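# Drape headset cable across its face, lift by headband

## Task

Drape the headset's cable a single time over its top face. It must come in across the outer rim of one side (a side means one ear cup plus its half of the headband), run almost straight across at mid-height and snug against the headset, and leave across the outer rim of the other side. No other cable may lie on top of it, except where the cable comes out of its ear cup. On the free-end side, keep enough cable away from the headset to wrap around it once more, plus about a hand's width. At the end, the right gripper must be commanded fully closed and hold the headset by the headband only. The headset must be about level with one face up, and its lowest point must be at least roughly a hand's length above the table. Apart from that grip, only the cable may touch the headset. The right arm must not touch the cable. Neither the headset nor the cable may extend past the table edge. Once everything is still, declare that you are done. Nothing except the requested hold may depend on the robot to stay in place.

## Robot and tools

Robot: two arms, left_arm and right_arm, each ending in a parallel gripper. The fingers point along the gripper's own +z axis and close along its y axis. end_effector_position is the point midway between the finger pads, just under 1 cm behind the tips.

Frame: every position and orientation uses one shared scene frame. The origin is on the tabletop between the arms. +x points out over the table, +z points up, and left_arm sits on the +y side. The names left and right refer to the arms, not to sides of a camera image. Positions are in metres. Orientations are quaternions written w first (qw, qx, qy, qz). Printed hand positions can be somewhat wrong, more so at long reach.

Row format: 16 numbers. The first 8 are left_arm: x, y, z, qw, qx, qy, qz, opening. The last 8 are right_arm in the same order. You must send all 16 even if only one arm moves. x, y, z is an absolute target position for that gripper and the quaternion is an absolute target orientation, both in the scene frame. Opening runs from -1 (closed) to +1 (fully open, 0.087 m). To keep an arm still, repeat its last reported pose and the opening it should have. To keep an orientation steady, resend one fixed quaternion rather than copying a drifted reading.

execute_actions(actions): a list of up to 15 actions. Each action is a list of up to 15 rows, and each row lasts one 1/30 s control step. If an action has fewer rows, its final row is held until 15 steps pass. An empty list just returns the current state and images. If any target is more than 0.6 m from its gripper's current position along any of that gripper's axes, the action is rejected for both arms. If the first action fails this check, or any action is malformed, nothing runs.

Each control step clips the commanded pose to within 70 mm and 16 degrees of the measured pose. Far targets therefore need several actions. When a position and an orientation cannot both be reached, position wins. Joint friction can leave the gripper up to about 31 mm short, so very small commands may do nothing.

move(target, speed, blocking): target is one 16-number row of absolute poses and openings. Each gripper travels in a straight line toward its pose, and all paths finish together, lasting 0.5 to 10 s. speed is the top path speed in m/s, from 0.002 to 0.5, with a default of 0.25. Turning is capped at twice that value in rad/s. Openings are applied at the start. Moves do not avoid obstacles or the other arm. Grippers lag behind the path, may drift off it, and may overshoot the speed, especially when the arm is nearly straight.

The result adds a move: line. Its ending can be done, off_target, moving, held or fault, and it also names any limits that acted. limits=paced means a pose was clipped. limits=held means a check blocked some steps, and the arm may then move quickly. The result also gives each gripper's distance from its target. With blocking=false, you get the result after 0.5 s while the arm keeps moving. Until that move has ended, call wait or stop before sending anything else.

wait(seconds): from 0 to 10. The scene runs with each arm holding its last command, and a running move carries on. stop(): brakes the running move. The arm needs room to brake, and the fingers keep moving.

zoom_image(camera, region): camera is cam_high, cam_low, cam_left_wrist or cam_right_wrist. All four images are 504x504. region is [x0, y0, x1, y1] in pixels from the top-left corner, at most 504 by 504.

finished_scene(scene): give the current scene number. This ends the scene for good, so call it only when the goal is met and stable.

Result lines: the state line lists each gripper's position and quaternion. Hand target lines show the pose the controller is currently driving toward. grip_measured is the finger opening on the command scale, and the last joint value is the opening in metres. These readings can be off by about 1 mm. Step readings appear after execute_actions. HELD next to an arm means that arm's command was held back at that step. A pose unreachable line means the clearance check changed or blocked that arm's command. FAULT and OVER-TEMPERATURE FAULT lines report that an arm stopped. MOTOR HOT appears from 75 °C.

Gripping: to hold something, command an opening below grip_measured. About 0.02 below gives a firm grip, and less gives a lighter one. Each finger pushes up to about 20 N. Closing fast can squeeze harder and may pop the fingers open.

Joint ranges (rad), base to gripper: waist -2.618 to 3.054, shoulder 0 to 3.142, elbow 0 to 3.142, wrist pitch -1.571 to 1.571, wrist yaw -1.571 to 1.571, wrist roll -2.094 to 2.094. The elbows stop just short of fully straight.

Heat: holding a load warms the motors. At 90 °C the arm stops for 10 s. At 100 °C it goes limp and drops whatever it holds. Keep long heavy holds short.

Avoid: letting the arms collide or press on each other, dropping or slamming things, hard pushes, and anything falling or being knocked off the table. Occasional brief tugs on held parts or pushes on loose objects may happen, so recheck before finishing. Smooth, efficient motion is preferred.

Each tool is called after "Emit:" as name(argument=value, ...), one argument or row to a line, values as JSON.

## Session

Emit:
execute_actions(
  actions=[],
)

Scene clock: 0.00 s.
left_arm: end_effector_position=(+0.3765, +0.4366, +0.3156) grip_measured=+0.977 end_effector_quat_wxyz=(-0.348, +0.710, -0.608, -0.071) | right_arm: end_effector_position=(+0.5926, -0.0672, +0.1590) grip_measured=+1.000 end_effector_quat_wxyz=(+0.453, +0.689, +0.504, +0.256)
Joint positions: left_arm=[ 0.622  1.696  2.107 -1.343 -0.373 -1.119  0.086] | right_arm=[ 0.646  2.171  1.768 -0.288  0.769  1.976  0.087]
Joint velocities: left_arm=[-0.012  0.002 -0.007 -0.037 -0.037  0.095 -0.001] | right_arm=[-0.007  0.002 -0.022 -0.022  0.066  0.051  0.001]
Hand target (left_arm): +0.376, +0.437, +0.316; -0.348, +0.710, -0.608, -0.071
Hand target (right_arm): +0.593, -0.067, +0.159; +0.453, +0.689, +0.504, +0.256

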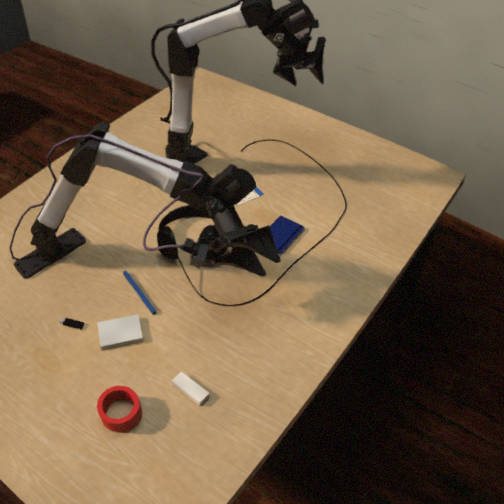

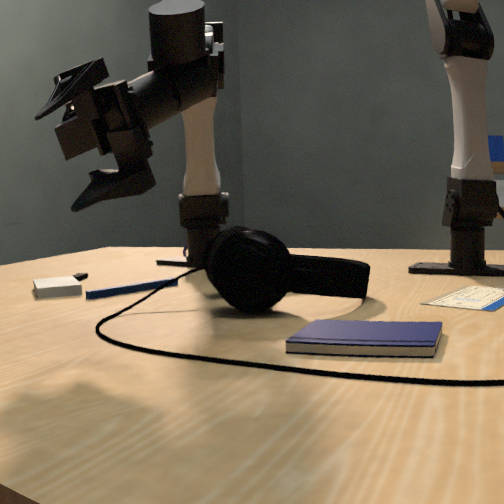

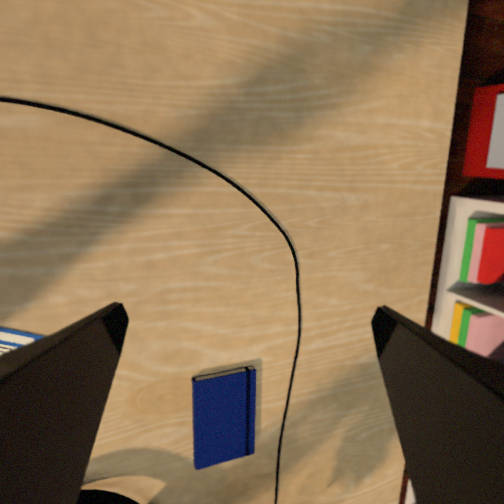

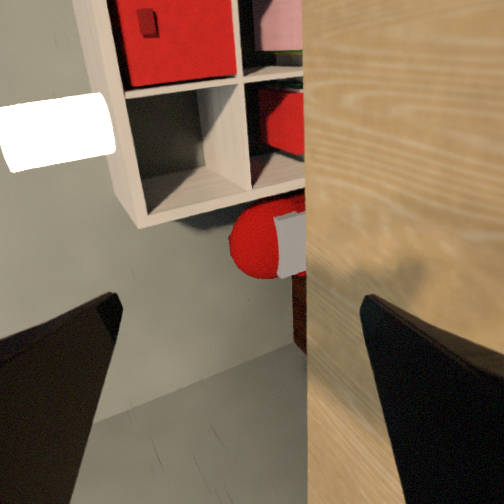

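Emit:
move(
  target=[0.30,0.25,0.30,0.289,0.263,0.917,-0.083,1, 0.17,-0.33,0.22,0.174,0,0.985,0,1],
  speed=0.3,
)

Scene clock: 6.47 s.
left_arm: end_effector_position=(+0.3027, +0.2512, +0.3030) grip_measured=+0.977 end_effector_quat_wxyz=(+0.306, +0.254, +0.915, -0.071) | right_arm: end_effector_position=(+0.1733, -0.3279, +0.2190) grip_measured=+1.000 end_effector_quat_wxyz=(+0.168, +0.006, +0.986, +0.015)
Joint positions: left_arm=[ 0.407  1.387  1.839 -1.533  0.426  0.701  0.086] | right_arm=[-0.315  1.161  1.388 -1.51  -0.18  -0.451  0.087]
Joint velocities: left_arm=[ 0.002 -0.007 -0.012 -0.007 -0.022 -0.037 -0.   ] | right_arm=[ 0.022  0.002 -0.017  0.007  0.022 -0.037  0.   ]
Hand target (left_arm): +0.302, +0.248, +0.302; +0.296, +0.260, +0.915, -0.079
Hand target (right_arm): +0.172, -0.328, +0.227; +0.178, +0.003, +0.984, +0.012
Off the commanded pose (left_arm): 0.004 m, 3 deg.
Off the commanded pose (right_arm): 0.004 m, 2 deg.
joint sent to its limit (left arm) — the command would take joint 4 (wrist pitch) past its lower limit, so that joint was sent only as far as its limit.
move: off_target (left_arm)

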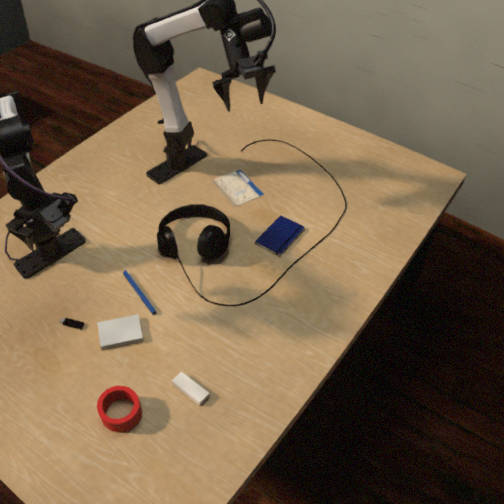

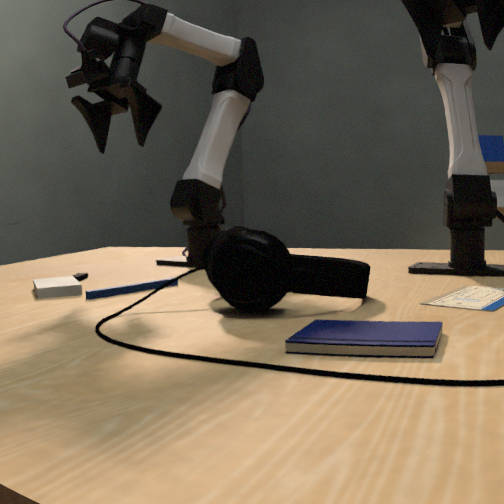

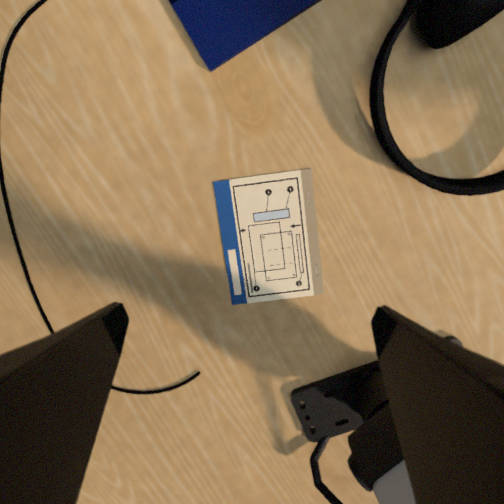

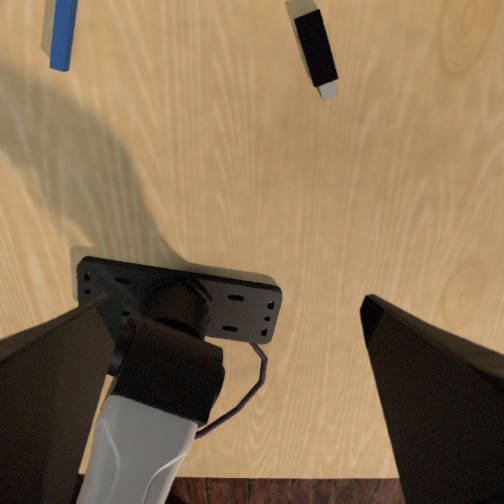

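Emit:
zoom_image(
  camera="cam_high",
  region=[110, 130, 360, 330],
)

Region (110, 130, 360, 330) of cam_high's 504x504 image, scaled by 2.016, with more detail than that image has; it fills the top 403 rows of this view, and the rest is white.

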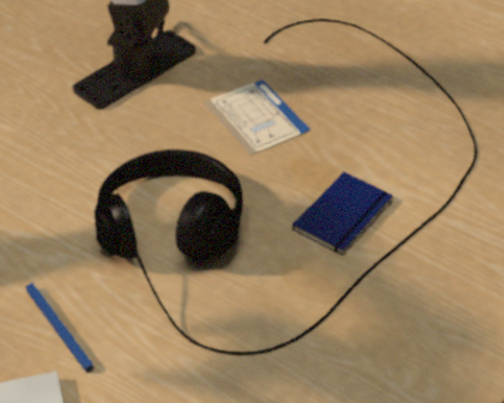

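Emit:
move(
  target=[0.30,0.02,0.29,0.289,0.263,0.917,-0.083,1, 0.17,-0.33,0.22,0.174,0,0.985,0,1],
  speed=0.25,
)

Scene clock: 9.80 s.
left_arm: end_effector_position=(+0.2974, +0.0179, +0.2863) grip_measured=+0.977 end_effector_quat_wxyz=(+0.282, +0.265, +0.918, -0.085) | right_arm: end_effector_position=(+0.1710, -0.3289, +0.2209) grip_measured=+1.000 end_effector_quat_wxyz=(+0.171, +0.004, +0.985, +0.007)
Joint positions: left_arm=[-0.591  1.548  1.891 -1.323 -0.088 -0.142  0.086] | right_arm=[-0.316  1.147  1.388 -1.511 -0.17  -0.454  0.087]
Joint velocities: left_arm=[-0.007  0.007 -0.007 -0.051  0.007  0.066 -0.001] | right_arm=[-0.007 -0.012 -0.007 -0.022  0.037 -0.022  0.   ]
Hand target (left_arm): +0.299, +0.014, +0.288; +0.285, +0.263, +0.918, -0.084
Hand target (right_arm): +0.170, -0.330, +0.220; +0.174, +0.000, +0.985, -0.000
Off the commanded pose (left_arm): 0.005 m, 1 deg.
Off the commanded pose (right_arm): 0.002 m, 1 deg.
move: done

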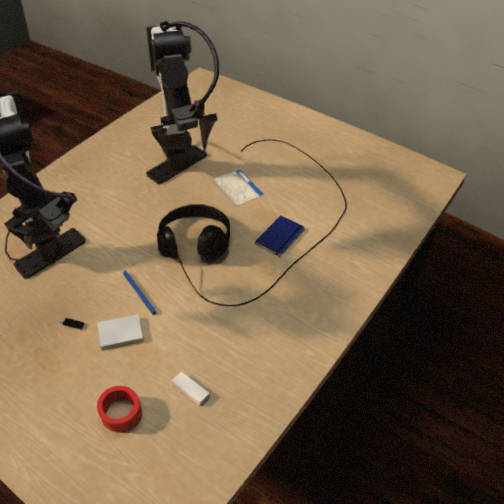

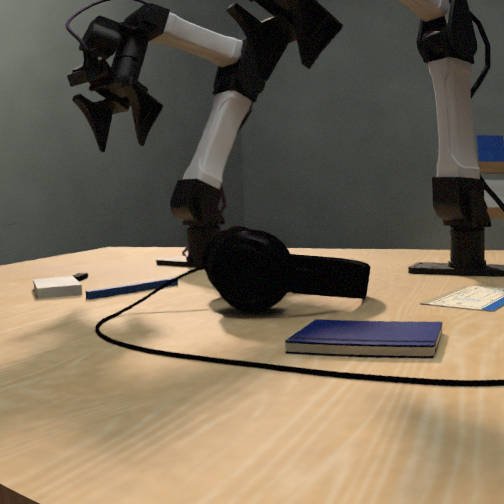

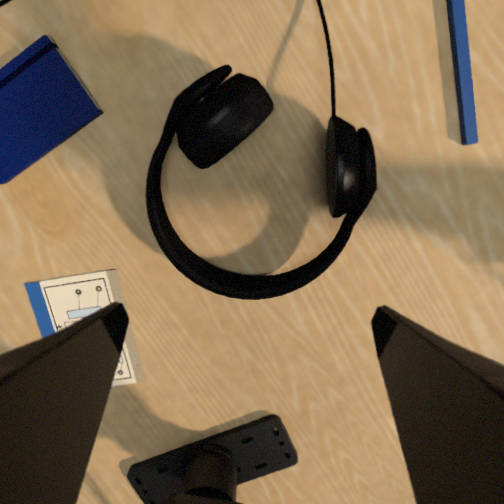

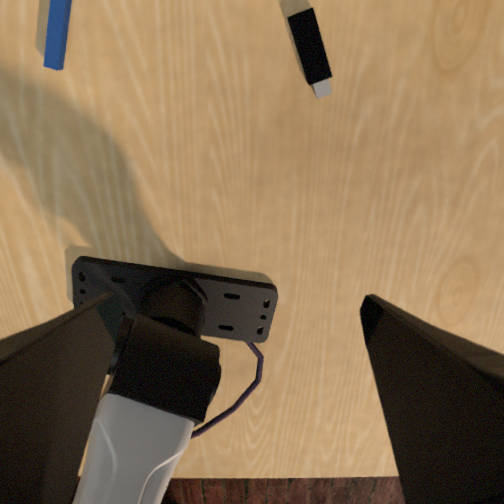

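Emit:
move(
  target=[0.552,0.195,0.085,0.0617,-0.7044,0.7044,-0.0617,-0.2, 0.50,-0.150,0.085,0.087,-0.173,0.981,0.006,-0.2],
  speed=0.25,
)

Scene clock: 25.97 s.
left_arm: end_effector_position=(+0.5516, +0.1995, +0.0863) grip_measured=-0.200 end_effector_quat_wxyz=(-0.074, +0.700, -0.707, +0.069) | right_arm: end_effector_position=(+0.4984, -0.1545, +0.0770) grip_measured=-0.200 end_effector_quat_wxyz=(+0.099, -0.163, +0.982, +0.005)
Joint positions: left_arm=[ 0.16   2.349  2.226 -1.244 -0.002 -1.54   0.035] | right_arm=[ 0.392  2.671  2.823 -1.525  0.    -0.111  0.035]
Joint velocities: left_arm=[-0.007  0.007  0.012 -0.037 -0.066 -0.007 -0.001] | right_arm=[-0.022 -0.017 -0.007 -0.007  0.066 -0.066  0.001]
Hand target (left_arm): +0.550, +0.201, +0.082; -0.063, +0.706, -0.703, +0.065
Hand target (right_arm): +0.497, -0.151, +0.081; +0.101, -0.173, +0.980, +0.001
Off the commanded pose (left_arm): 0.005 m, 2 deg.
Off the commanded pose (right_arm): 0.009 m, 2 deg.
elbow stopped short (right arm): the move would have taken joint 3 (elbow) straighter than the controller allows; a more bent joint 3 avoids this.
move: done

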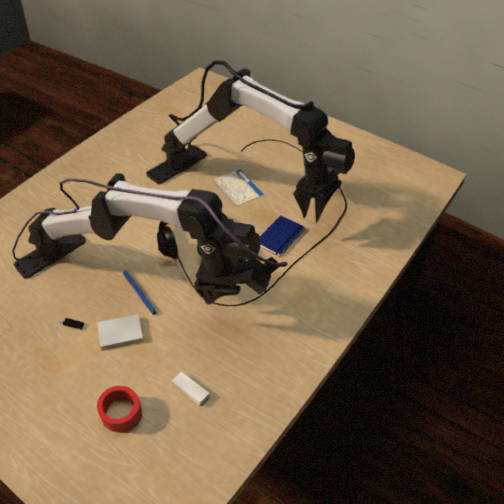

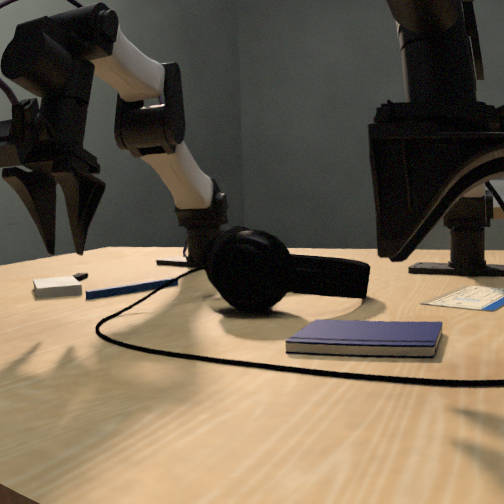

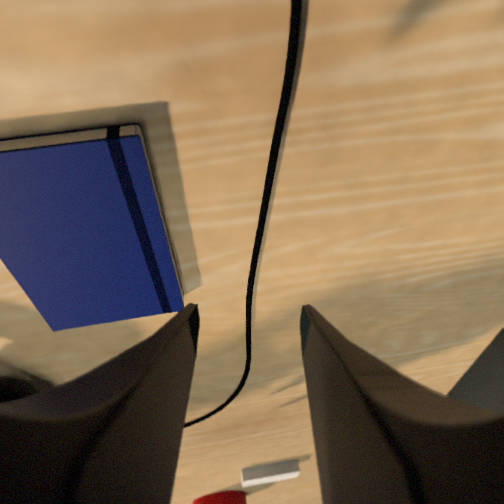

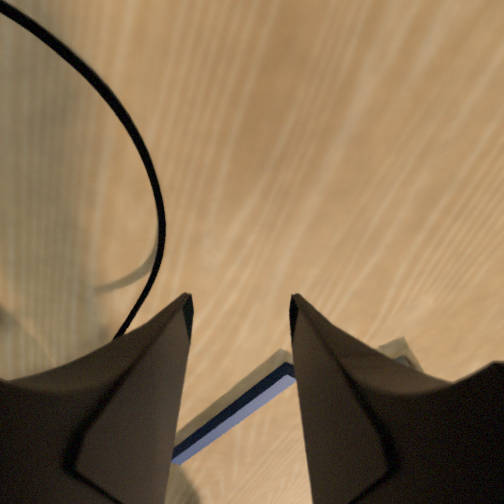

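Emit:
move(
  target=[0.579,0.235,0.035,0.034,-0.662,0.748,-0.027,-0.3, 0.502,-0.090,0.035,0.086,-0.460,0.884,-0.013,-0.3],
  speed=0.1,
)

Scene clock: 30.90 s.
left_arm: end_effector_position=(+0.5807, +0.2323, +0.0395) grip_measured=-0.300 end_effector_quat_wxyz=(-0.058, +0.663, -0.745, +0.043) | right_arm: end_effector_position=(+0.4944, -0.0967, +0.0319) grip_measured=-0.300 end_effector_quat_wxyz=(+0.071, -0.450, +0.890, -0.008)
Joint positions: left_arm=[ 0.219  2.772  2.85  -1.505 -0.002 -1.376  0.031] | right_arm=[ 0.541  2.767  2.823 -1.485  0.002 -0.57   0.031]
Joint velocities: left_arm=[-0.022  0.002  0.002 -0.022  0.037  0.051  0.   ] | right_arm=[-0.017  0.017 -0.012  0.037 -0.022 -0.007 -0.001]
Hand target (left_arm): +0.577, +0.236, +0.034; +0.048, -0.664, +0.745, -0.039
Hand target (right_arm): +0.501, -0.091, +0.035; +0.087, -0.460, +0.884, -0.015
Off the commanded pose (left_arm): 0.005 m, 3 deg.
Off the commanded pose (right_arm): 0.011 m, 2 deg.
elbow stopped short (left arm): the move would have taken joint 3 (elbow) straighter than the controller allows; a more bent joint 3 avoids this.
move: off_target (left_arm, right_arm)

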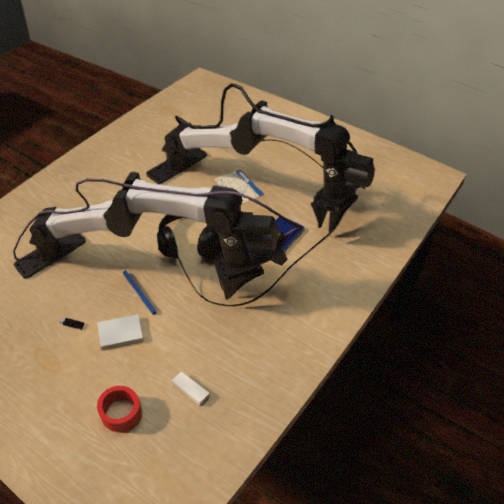

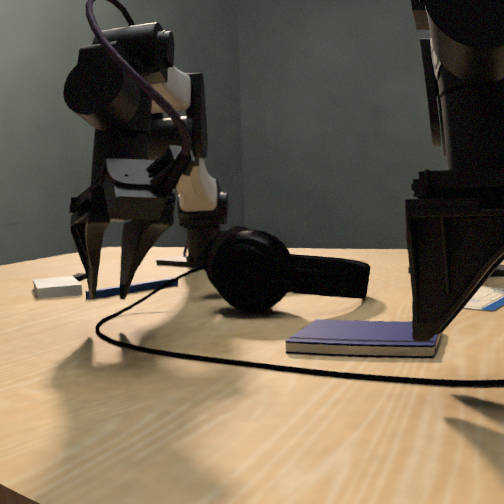

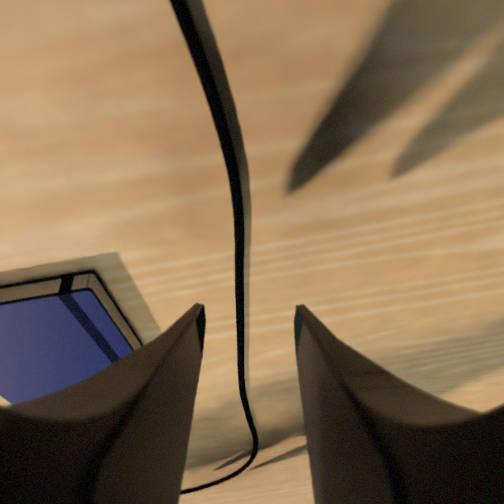

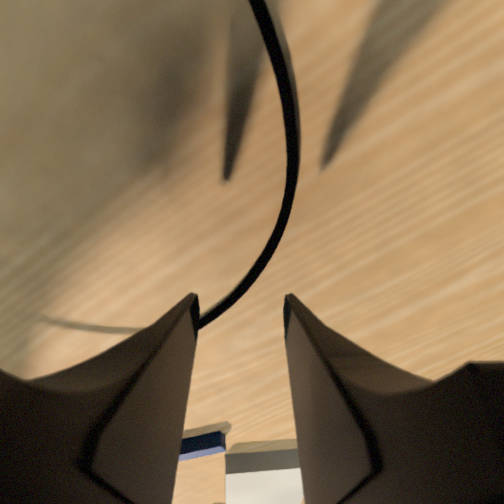

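Emit:
move(
  target=[0.581,0.229,0.008,0.053,-0.687,0.724,-0.045,-0.45, 0.517,-0.094,0.010,0.096,-0.308,0.947,0.001,-0.35],
  speed=0.04,
)

Scene clock: 37.37 s.
left_arm: end_effector_position=(+0.5796, +0.2318, +0.0080) grip_measured=-0.450 end_effector_quat_wxyz=(-0.051, +0.685, -0.725, +0.040) | right_arm: end_effector_position=(+0.5044, -0.0920, +0.0055) grip_measured=-0.350 end_effector_quat_wxyz=(+0.086, -0.322, +0.943, +0.000)
Joint positions: left_arm=[ 0.219  2.663  2.507 -1.285 -0.002 -1.435  0.024] | right_arm=[ 0.523  2.819  2.823 -1.402  0.003 -0.308  0.028]
Joint velocities: left_arm=[-0.002  0.007 -0.022 -0.066 -0.037  0.037 -0.001] | right_arm=[-0.012  0.007 -0.007 -0.037  0.037  0.007  0.   ]
Hand target (left_arm): +0.581, +0.229, +0.008; -0.052, +0.687, -0.724, +0.044
Hand target (right_arm): +0.516, -0.094, +0.010; +0.108, -0.308, +0.945, +0.001
Off the commanded pose (left_arm): 0.003 m, 1 deg.
Off the commanded pose (right_arm): 0.014 m, 2 deg.
elbow stopped short (right arm): the move would have taken joint 3 (elbow) straighter than the controller allows; a more bent joint 3 avoids this.
move: off_target (right_arm)

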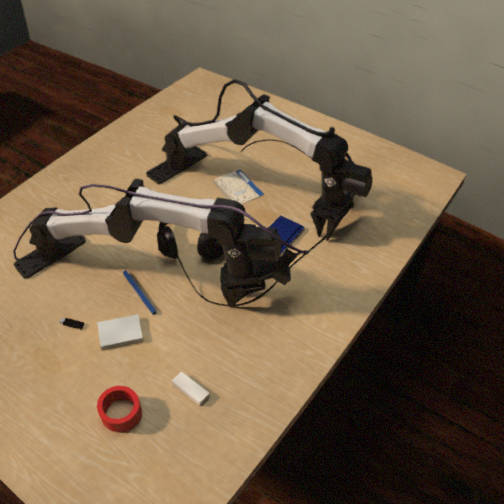

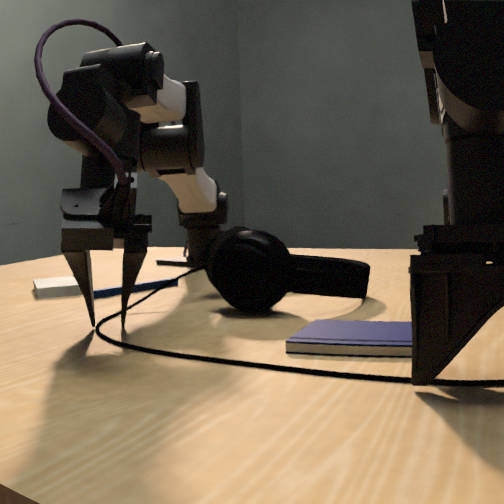

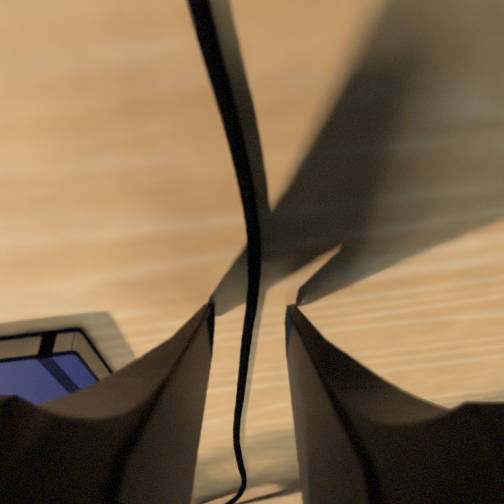

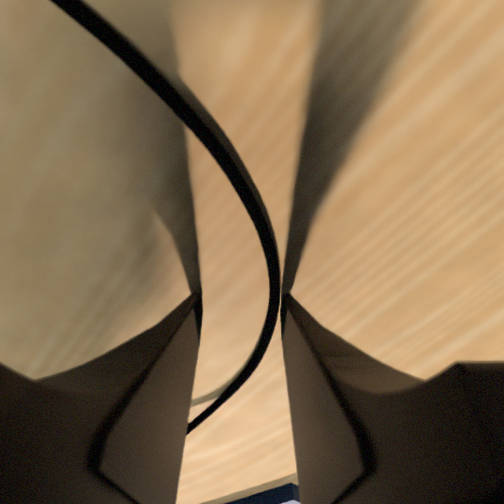

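Emit:
execute_actions(
  actions=[
    [[0.581,0.229,0.004,0.053,-0.687,0.724,-0.045,-0.47, 0.510,-0.094,0.004,0.092,-0.315,0.945,0.001,-0.38],[0.581,0.229,0.002,0.053,-0.687,0.724,-0.045,-0.49, 0.510,-0.094,0.002,0.092,-0.315,0.945,0.001,-0.41],[0.581,0.229,0.0,0.053,-0.687,0.724,-0.045,-0.51, 0.510,-0.094,0.0,0.092,-0.315,0.945,0.001,-0.44],[0.581,0.229,-0.002,0.053,-0.687,0.724,-0.045,-0.53, 0.510,-0.094,-0.002,0.092,-0.315,0.945,0.001,-0.47],[0.581,0.229,-0.003,0.053,-0.687,0.724,-0.045,-0.55, 0.510,-0.094,-0.003,0.092,-0.315,0.945,0.001,-0.5],[0.581,0.229,-0.003,0.053,-0.687,0.724,-0.045,-0.57, 0.510,-0.094,-0.003,0.092,-0.315,0.945,0.001,-0.53],[0.581,0.229,-0.003,0.053,-0.687,0.724,-0.045,-0.59, 0.510,-0.094,-0.003,0.092,-0.315,0.945,0.001,-0.56],[0.581,0.229,-0.003,0.053,-0.687,0.724,-0.045,-0.61, 0.510,-0.094,-0.003,0.092,-0.315,0.945,0.001,-0.59],[0.581,0.229,-0.003,0.053,-0.687,0.724,-0.045,-0.63, 0.510,-0.094,-0.003,0.092,-0.315,0.945,0.001,-0.62],[0.581,0.229,-0.003,0.053,-0.687,0.724,-0.045,-0.65, 0.510,-0.094,-0.003,0.092,-0.315,0.945,0.001,-0.645],[0.581,0.229,-0.003,0.053,-0.687,0.724,-0.045,-0.67, 0.510,-0.094,-0.003,0.092,-0.315,0.945,0.001,-0.67],[0.581,0.229,-0.003,0.053,-0.687,0.724,-0.045,-0.69, 0.510,-0.094,-0.003,0.092,-0.315,0.945,0.001,-0.69],[0.581,0.229,-0.003,0.053,-0.687,0.724,-0.045,-0.71, 0.510,-0.094,-0.003,0.092,-0.315,0.945,0.001,-0.71],[0.581,0.229,-0.003,0.053,-0.687,0.724,-0.045,-0.73, 0.510,-0.094,-0.003,0.092,-0.315,0.945,0.001,-0.73],[0.581,0.229,-0.003,0.053,-0.687,0.724,-0.045,-0.75, 0.510,-0.094,-0.003,0.092,-0.315,0.945,0.001,-0.75]],
    [[0.581,0.229,-0.003,0.053,-0.687,0.724,-0.045,-0.77, 0.510,-0.094,-0.003,0.092,-0.315,0.945,0.001,-0.77],[0.581,0.229,-0.003,0.053,-0.687,0.724,-0.045,-0.79, 0.510,-0.094,-0.003,0.092,-0.315,0.945,0.001,-0.79],[0.581,0.229,-0.003,0.053,-0.687,0.724,-0.045,-0.81, 0.510,-0.094,-0.003,0.092,-0.315,0.945,0.001,-0.81],[0.581,0.229,-0.003,0.053,-0.687,0.724,-0.045,-0.83, 0.510,-0.094,-0.003,0.092,-0.315,0.945,0.001,-0.83],[0.581,0.229,-0.003,0.053,-0.687,0.724,-0.045,-0.85, 0.510,-0.094,-0.003,0.092,-0.315,0.945,0.001,-0.85],[0.581,0.229,-0.003,0.053,-0.687,0.724,-0.045,-0.865, 0.510,-0.094,-0.003,0.092,-0.315,0.945,0.001,-0.865],[0.581,0.229,-0.003,0.053,-0.687,0.724,-0.045,-0.88, 0.510,-0.094,-0.003,0.092,-0.315,0.945,0.001,-0.88],[0.581,0.229,-0.003,0.053,-0.687,0.724,-0.045,-0.895, 0.510,-0.094,-0.003,0.092,-0.315,0.945,0.001,-0.895],[0.581,0.229,-0.003,0.053,-0.687,0.724,-0.045,-0.91, 0.510,-0.094,-0.003,0.092,-0.315,0.945,0.001,-0.91],[0.581,0.229,-0.003,0.053,-0.687,0.724,-0.045,-0.925, 0.510,-0.094,-0.003,0.092,-0.315,0.945,0.001,-0.92],[0.581,0.229,-0.003,0.053,-0.687,0.724,-0.045,-0.94, 0.510,-0.094,-0.003,0.092,-0.315,0.945,0.001,-0.93],[0.581,0.229,-0.003,0.053,-0.687,0.724,-0.045,-0.95, 0.510,-0.094,-0.003,0.092,-0.315,0.945,0.001,-0.94],[0.581,0.229,-0.003,0.053,-0.687,0.724,-0.045,-0.96, 0.510,-0.094,-0.003,0.092,-0.315,0.945,0.001,-0.95],[0.581,0.229,-0.003,0.053,-0.687,0.724,-0.045,-0.97, 0.510,-0.094,-0.003,0.092,-0.315,0.945,0.001,-0.955],[0.581,0.229,-0.003,0.053,-0.687,0.724,-0.045,-0.98, 0.510,-0.094,-0.003,0.092,-0.315,0.945,0.001,-0.96]],
  ],
)

Scene clock: 40.37 s.
left_arm: end_effector_position=(+0.5735, +0.2316, +0.0063) grip_measured=-0.960 end_effector_quat_wxyz=(-0.046, +0.686, -0.726, +0.035) | right_arm: end_effector_position=(+0.5058, -0.0905, +0.0047) grip_measured=-0.944 end_effector_quat_wxyz=(+0.089, -0.321, +0.943, +0.003)
Joint positions: left_arm=[ 0.219  2.639  2.456 -1.272 -0.003 -1.434  0.002] | right_arm=[ 0.523  2.821  2.823 -1.394 -0.002 -0.305  0.002]
Joint velocities: left_arm=[-0.007 -0.007  0.012 -0.037  0.022 -0.066 -0.001] | right_arm=[-0.002 -0.007  0.012  0.007  0.007 -0.081  0.001]
Hand target (left_arm): +0.580, +0.229, -0.003; -0.052, +0.687, -0.724, +0.044
Hand target (right_arm): +0.510, -0.094, -0.003; +0.091, -0.315, +0.945, +0.001
Off the commanded pose (left_arm): 0.012 m, 1 deg.
Off the commanded pose (right_arm): 0.009 m, 1 deg.
Step readings (end_effector_position; steps 1 to 15: 1st action; 16 to 30: 2nd action):
0: left_arm (+0.5796, +0.2318, +0.0080) | right_arm (+0.5043, -0.0919, +0.0055)
1: left_arm (+0.5795, +0.2318, +0.0078) | right_arm (+0.5043, -0.0919, +0.0055)
2: left_arm (+0.5791, +0.2318, +0.0076) | right_arm (+0.5043, -0.0919, +0.0055)
4: left_arm (+0.5783, +0.2317, +0.0073) | right_arm (+0.5046, -0.0918, +0.0055)
8: left_arm (+0.5767, +0.2316, +0.0069) | right_arm (+0.5048, -0.0911, +0.0047)
15: left_arm (+0.5748, +0.2317, +0.0066) | right_arm (+0.5049, -0.0908, +0.0047)
16: left_arm (+0.5744, +0.2317, +0.0064) | right_arm (+0.5049, -0.0908, +0.0047)
17: left_arm (+0.5742, +0.2317, +0.0064) | right_arm (+0.5050, -0.0908, +0.0047)
19: left_arm (+0.5736, +0.2317, +0.0063) | right_arm (+0.5052, -0.0907, +0.0047)
23: left_arm (+0.5733, +0.2316, +0.0062) | right_arm (+0.5055, -0.0906, +0.0047)
30: end_effector_position above

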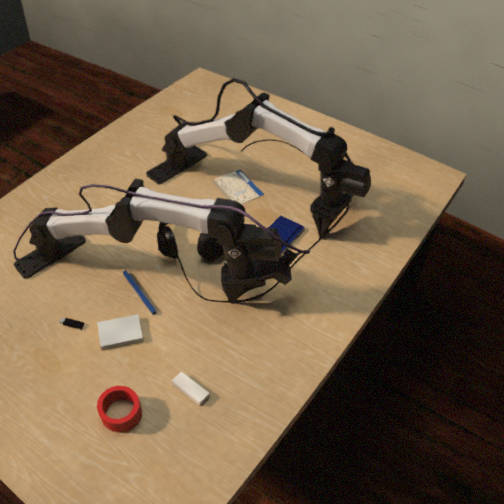

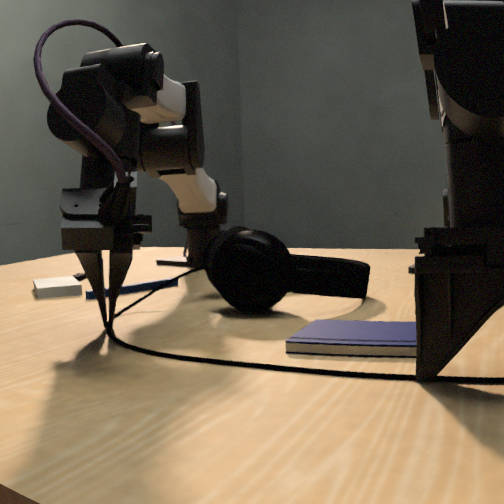

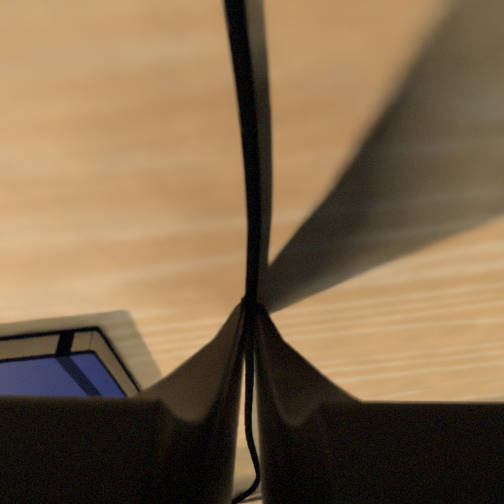

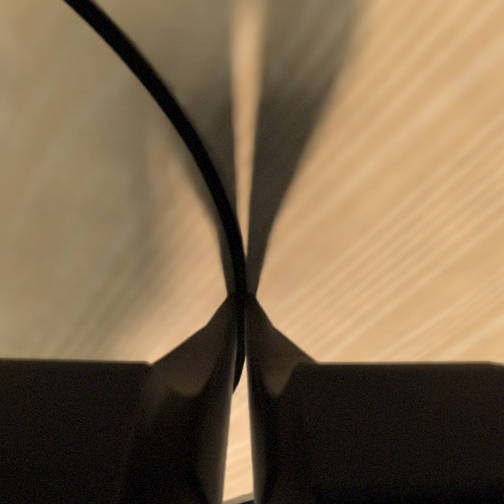

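Emit:
move(
  target=[0.56,0.197,0.065,0.055,-0.607,0.791,-0.042,-0.985, 0.47,-0.118,0.065,0.044,-0.342,0.939,-0.002,-0.965],
  speed=0.05,
)

Scene clock: 44.33 s.
left_arm: end_effector_position=(+0.5637, +0.2021, +0.0606) grip_measured=-0.960 end_effector_quat_wxyz=(+0.059, -0.614, +0.786, -0.042) | right_arm: end_effector_position=(+0.4761, -0.1087, +0.0620) grip_measured=-0.944 end_effector_quat_wxyz=(+0.062, -0.342, +0.938, +0.000)
Joint positions: left_arm=[ 0.161  2.614  2.625 -1.438 -0.003 -1.304  0.002] | right_arm=[ 0.513  2.684  2.785 -1.548 -0.002 -0.359  0.002]
Joint velocities: left_arm=[ 0.002 -0.012 -0.007 -0.051 -0.022  0.007  0.001] | right_arm=[ 0.002 -0.017  0.017 -0.066  0.007 -0.022  0.   ]
Hand target (left_arm): +0.561, +0.197, +0.065; +0.055, -0.607, +0.791, -0.042
Hand target (right_arm): +0.471, -0.117, +0.066; +0.050, -0.342, +0.938, -0.002
Off the commanded pose (left_arm): 0.008 m, 1 deg.
Off the commanded pose (right_arm): 0.012 m, 2 deg.
joint sent to its limit (right arm) — the command would take joint 4 (wrist pitch) past its lower limit, so that joint was sent only as far as its limit.
move: off_target (right_arm)

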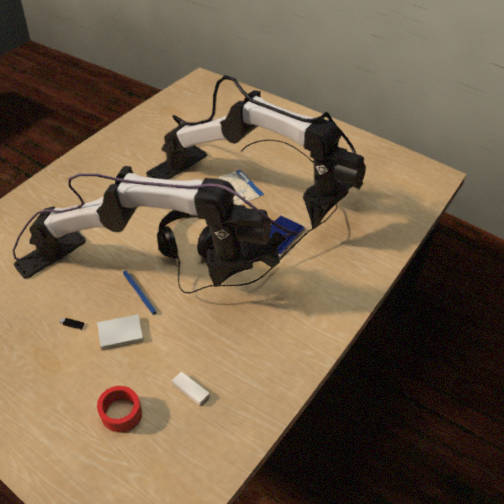

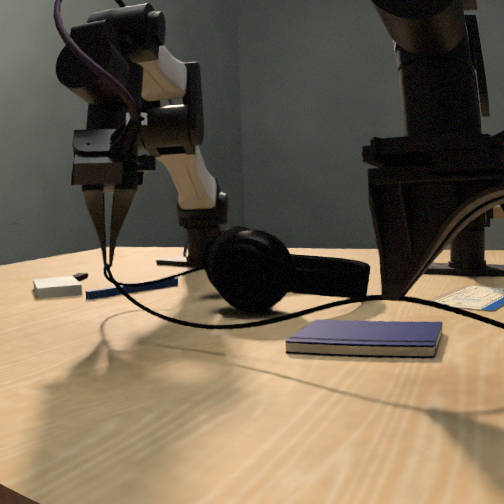

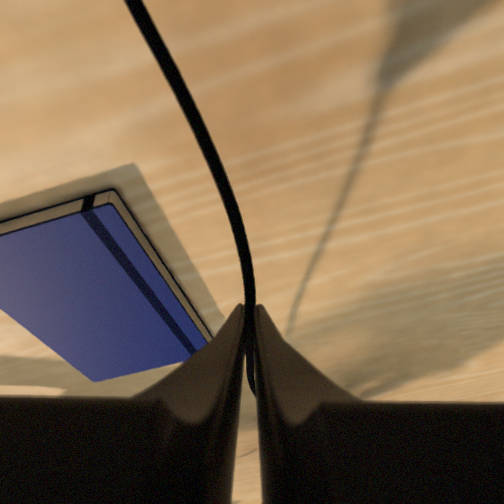

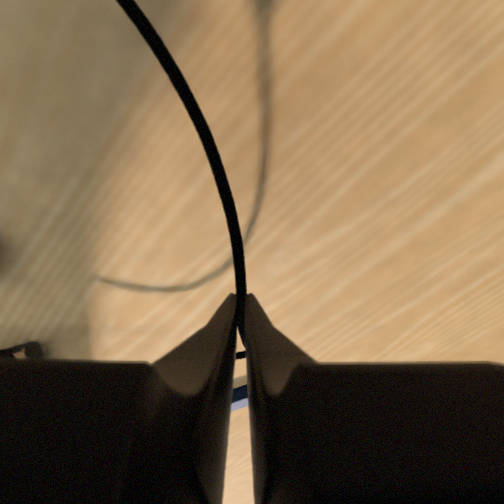

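Emit:
move(
  target=[0.512,0.046,0.132,0.055,-0.366,0.928,-0.043,-0.985, 0.265,-0.19,0.132,0.0,-0.3665,0.9304,0.0,-0.965],
  speed=0.08,
)

Scene clock: 48.73 s.
left_arm: end_effector_position=(+0.5171, +0.0478, +0.1192) grip_measured=-0.960 end_effector_quat_wxyz=(+0.088, -0.377, +0.919, -0.070) | right_arm: end_effector_position=(+0.2756, -0.1817, +0.1349) grip_measured=-0.944 end_effector_quat_wxyz=(+0.018, -0.366, +0.931, +0.000)
Joint positions: left_arm=[-0.159  2.547  2.738 -1.537 -0.003 -1.076  0.002] | right_arm=[ 0.513  1.687  1.487 -1.334 -0.002 -0.408  0.002]
Joint velocities: left_arm=[-0.002 -0.017 -0.007 -0.051 -0.022 -0.037  0.002] | right_arm=[-0.017 -0.002  0.012  0.007  0.007 -0.007  0.   ]
Hand target (left_arm): +0.513, +0.045, +0.132; +0.092, -0.370, +0.921, -0.078
Hand target (right_arm): +0.265, -0.189, +0.134; -0.000, -0.366, +0.931, +0.001
Off the commanded pose (left_arm): 0.014 m, 5 deg.
Off the commanded pose (right_arm): 0.014 m, 2 deg.
joint sent to its limit (left arm) — the command would take joint 4 (wrist pitch) past its lower limit, so that joint was sent only as far as its limit.
move: off_target (left_arm, right_arm)

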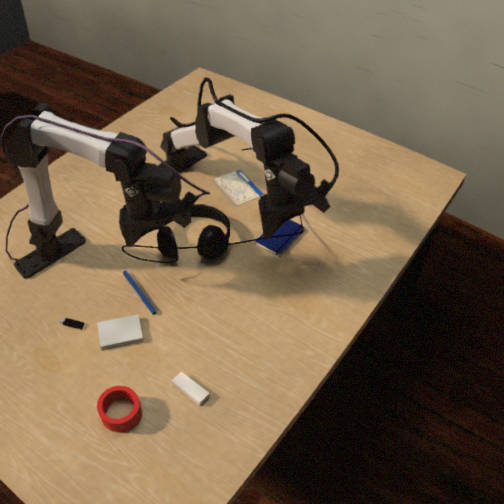

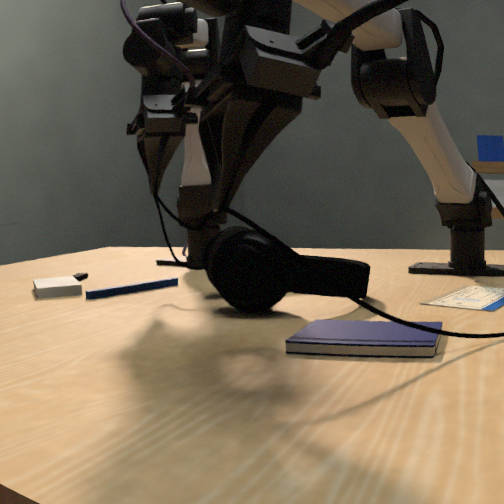

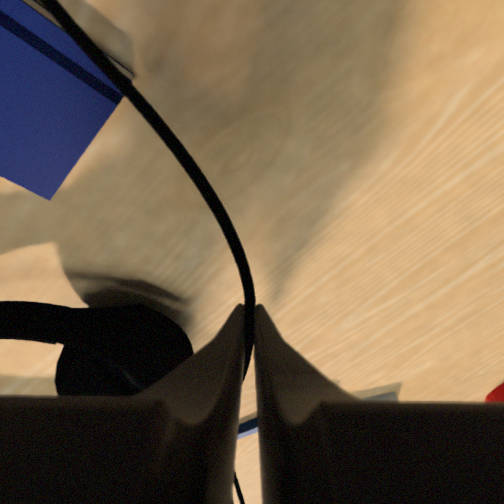

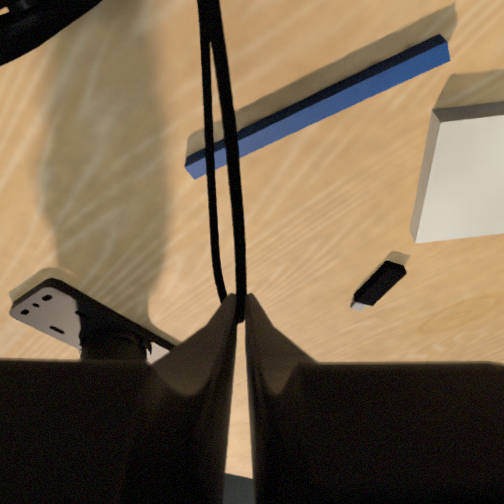

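Emit:
zoom_image(
  camera="cam_high",
  region=[100, 180, 320, 300],
)

Emit:
zoom_image(
  camera="cam_low",
  region=[100, 150, 380, 330],
)

Region (100, 180, 320, 300) of cam_high's 504x504 image, scaled by 2.291, with more detail than that image has; it fills the top 275 rows of this view, and the rest is white.

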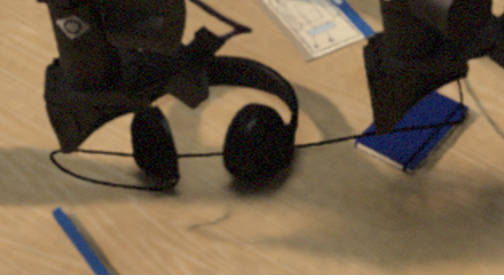

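Region (100, 150, 380, 330) of cam_low's 504x504 image, scaled by 1.800, with more detail than that image has; it fills the top 324 rows of this view, and the rest is white.

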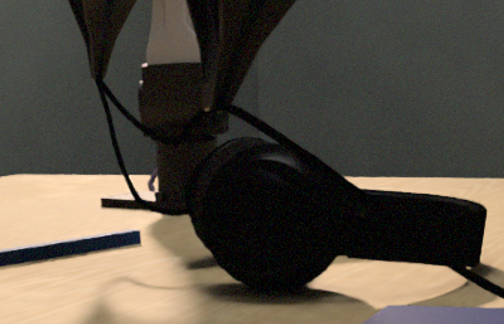

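Emit:
move(
  target=[0.481,0.090,0.145,0.055,-0.366,0.928,-0.043,-0.985, 0.228,-0.150,0.132,0.0,-0.3665,0.9304,0.0,-0.965],
  speed=0.05,
)

Scene clock: 51.17 s.
left_arm: end_effector_position=(+0.4882, +0.0844, +0.1464) grip_measured=-0.960 end_effector_quat_wxyz=(+0.074, -0.366, +0.926, -0.055) | right_arm: end_effector_position=(+0.2385, -0.1477, +0.1331) grip_measured=-0.944 end_effector_quat_wxyz=(+0.010, -0.368, +0.930, +0.002)
Joint positions: left_arm=[-0.103  2.364  2.519 -1.541  0.004 -0.996  0.002] | right_arm=[ 0.667  1.623  1.408 -1.334 -0.002 -0.259  0.002]
Joint velocities: left_arm=[-0.002 -0.007 -0.022 -0.051  0.066 -0.037 -0.   ] | right_arm=[-0.007 -0.002 -0.007  0.037  0.051  0.007 -0.001]
Hand target (left_arm): +0.481, +0.090, +0.145; +0.061, -0.367, +0.927, -0.049
Hand target (right_arm): +0.228, -0.151, +0.133; -0.001, -0.366, +0.930, -0.002
Off the commanded pose (left_arm): 0.009 m, 3 deg.
Off the commanded pose (right_arm): 0.011 m, 1 deg.
joint sent to its limit (left arm) — the command would take joint 4 (wrist pitch) past its lower limit, so that joint was sent only as far as its limit.
move: off_target (left_arm, right_arm)

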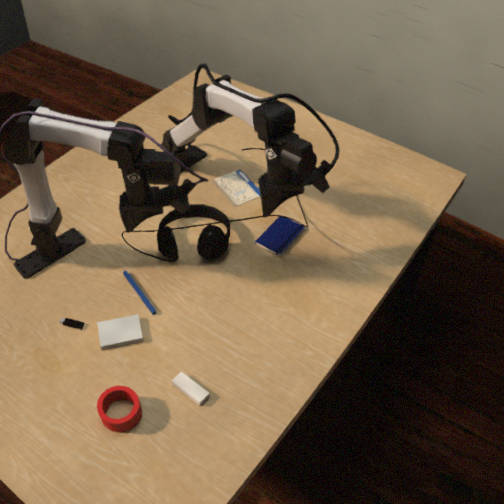

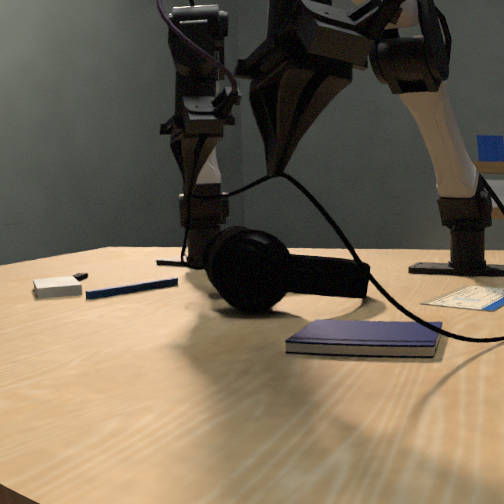

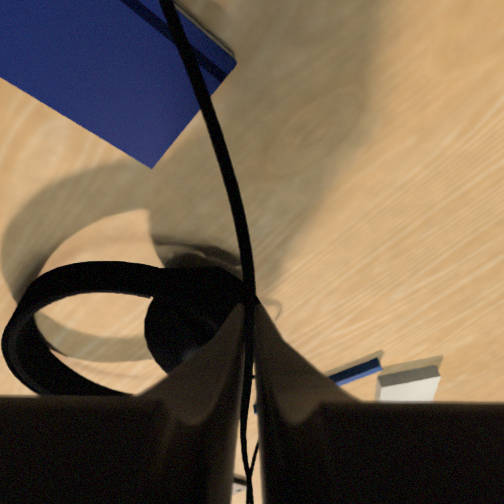

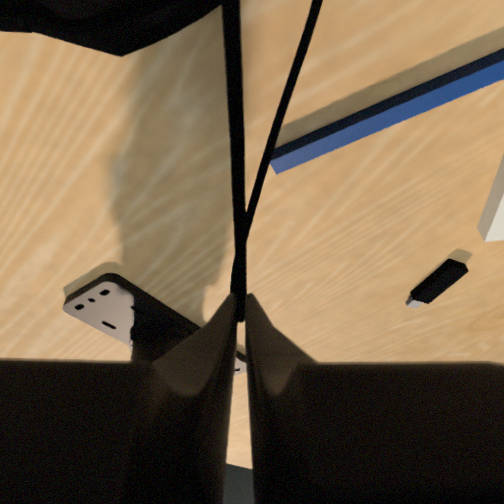

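Emit:
move(
  target=[0.447,0.147,0.13,0.03,-0.366,0.930,-0.02,-0.985, 0.198,-0.092,0.105,0.0,-0.6756,0.7373,0.0,-0.965],
  speed=0.04,
)

Scene clock: 62.53 s.
left_arm: end_effector_position=(+0.4456, +0.1433, +0.1302) grip_measured=-0.960 end_effector_quat_wxyz=(+0.025, -0.365, +0.930, -0.016) | right_arm: end_effector_position=(+0.2022, -0.0919, +0.1064) grip_measured=-0.944 end_effector_quat_wxyz=(+0.002, +0.667, -0.745, +0.001)
Joint positions: left_arm=[ 0.005  2.188  2.155 -1.479  0.004 -0.882  0.002] | right_arm=[ 0.992  1.623  1.298 -1.25   0.002 -0.641  0.002]
Joint velocities: left_arm=[-0.007 -0.002 -0.007  0.022 -0.007 -0.051  0.   ] | right_arm=[-0.002 -0.017 -0.002 -0.051 -0.022  0.022 -0.   ]
Hand target (left_arm): +0.447, +0.147, +0.130; +0.030, -0.367, +0.930, -0.020
Hand target (right_arm): +0.198, -0.093, +0.105; -0.002, -0.675, +0.737, -0.004
Off the commanded pose (left_arm): 0.004 m, 1 deg.
Off the commanded pose (right_arm): 0.004 m, 1 deg.
move: done

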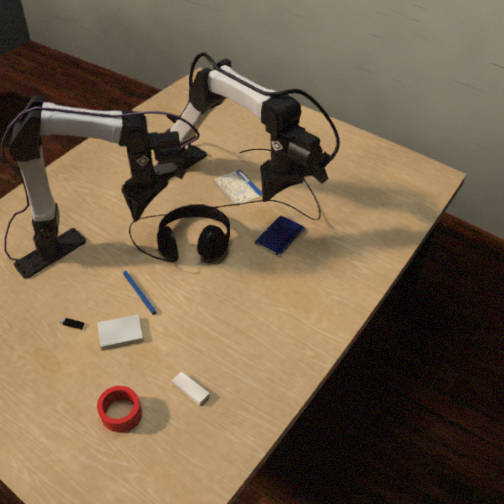

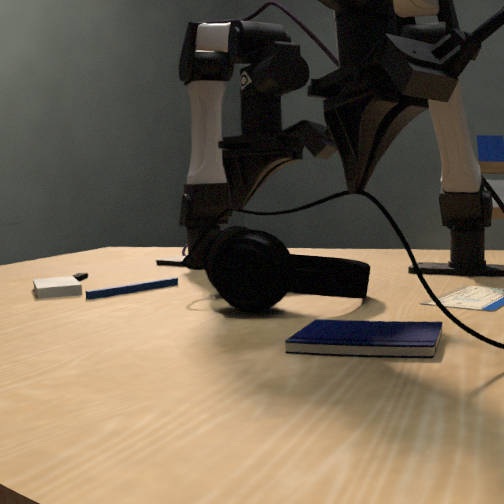

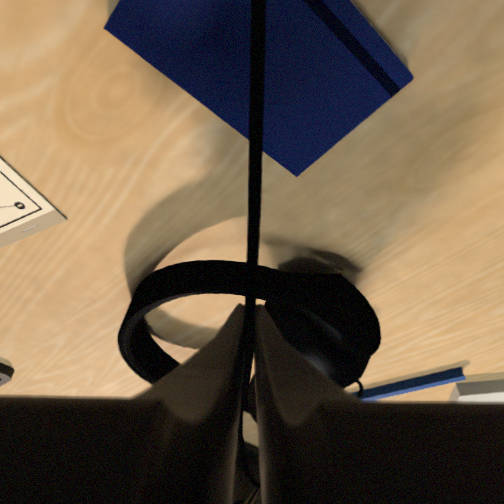

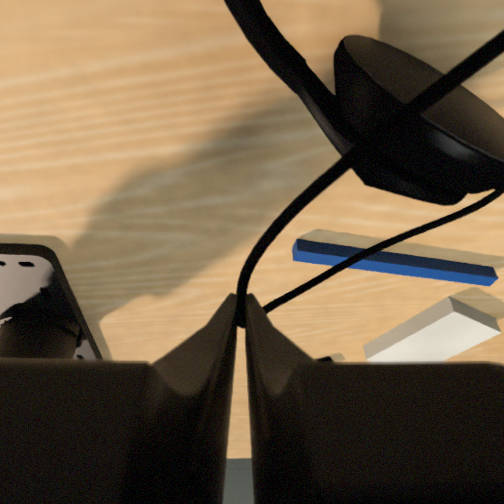

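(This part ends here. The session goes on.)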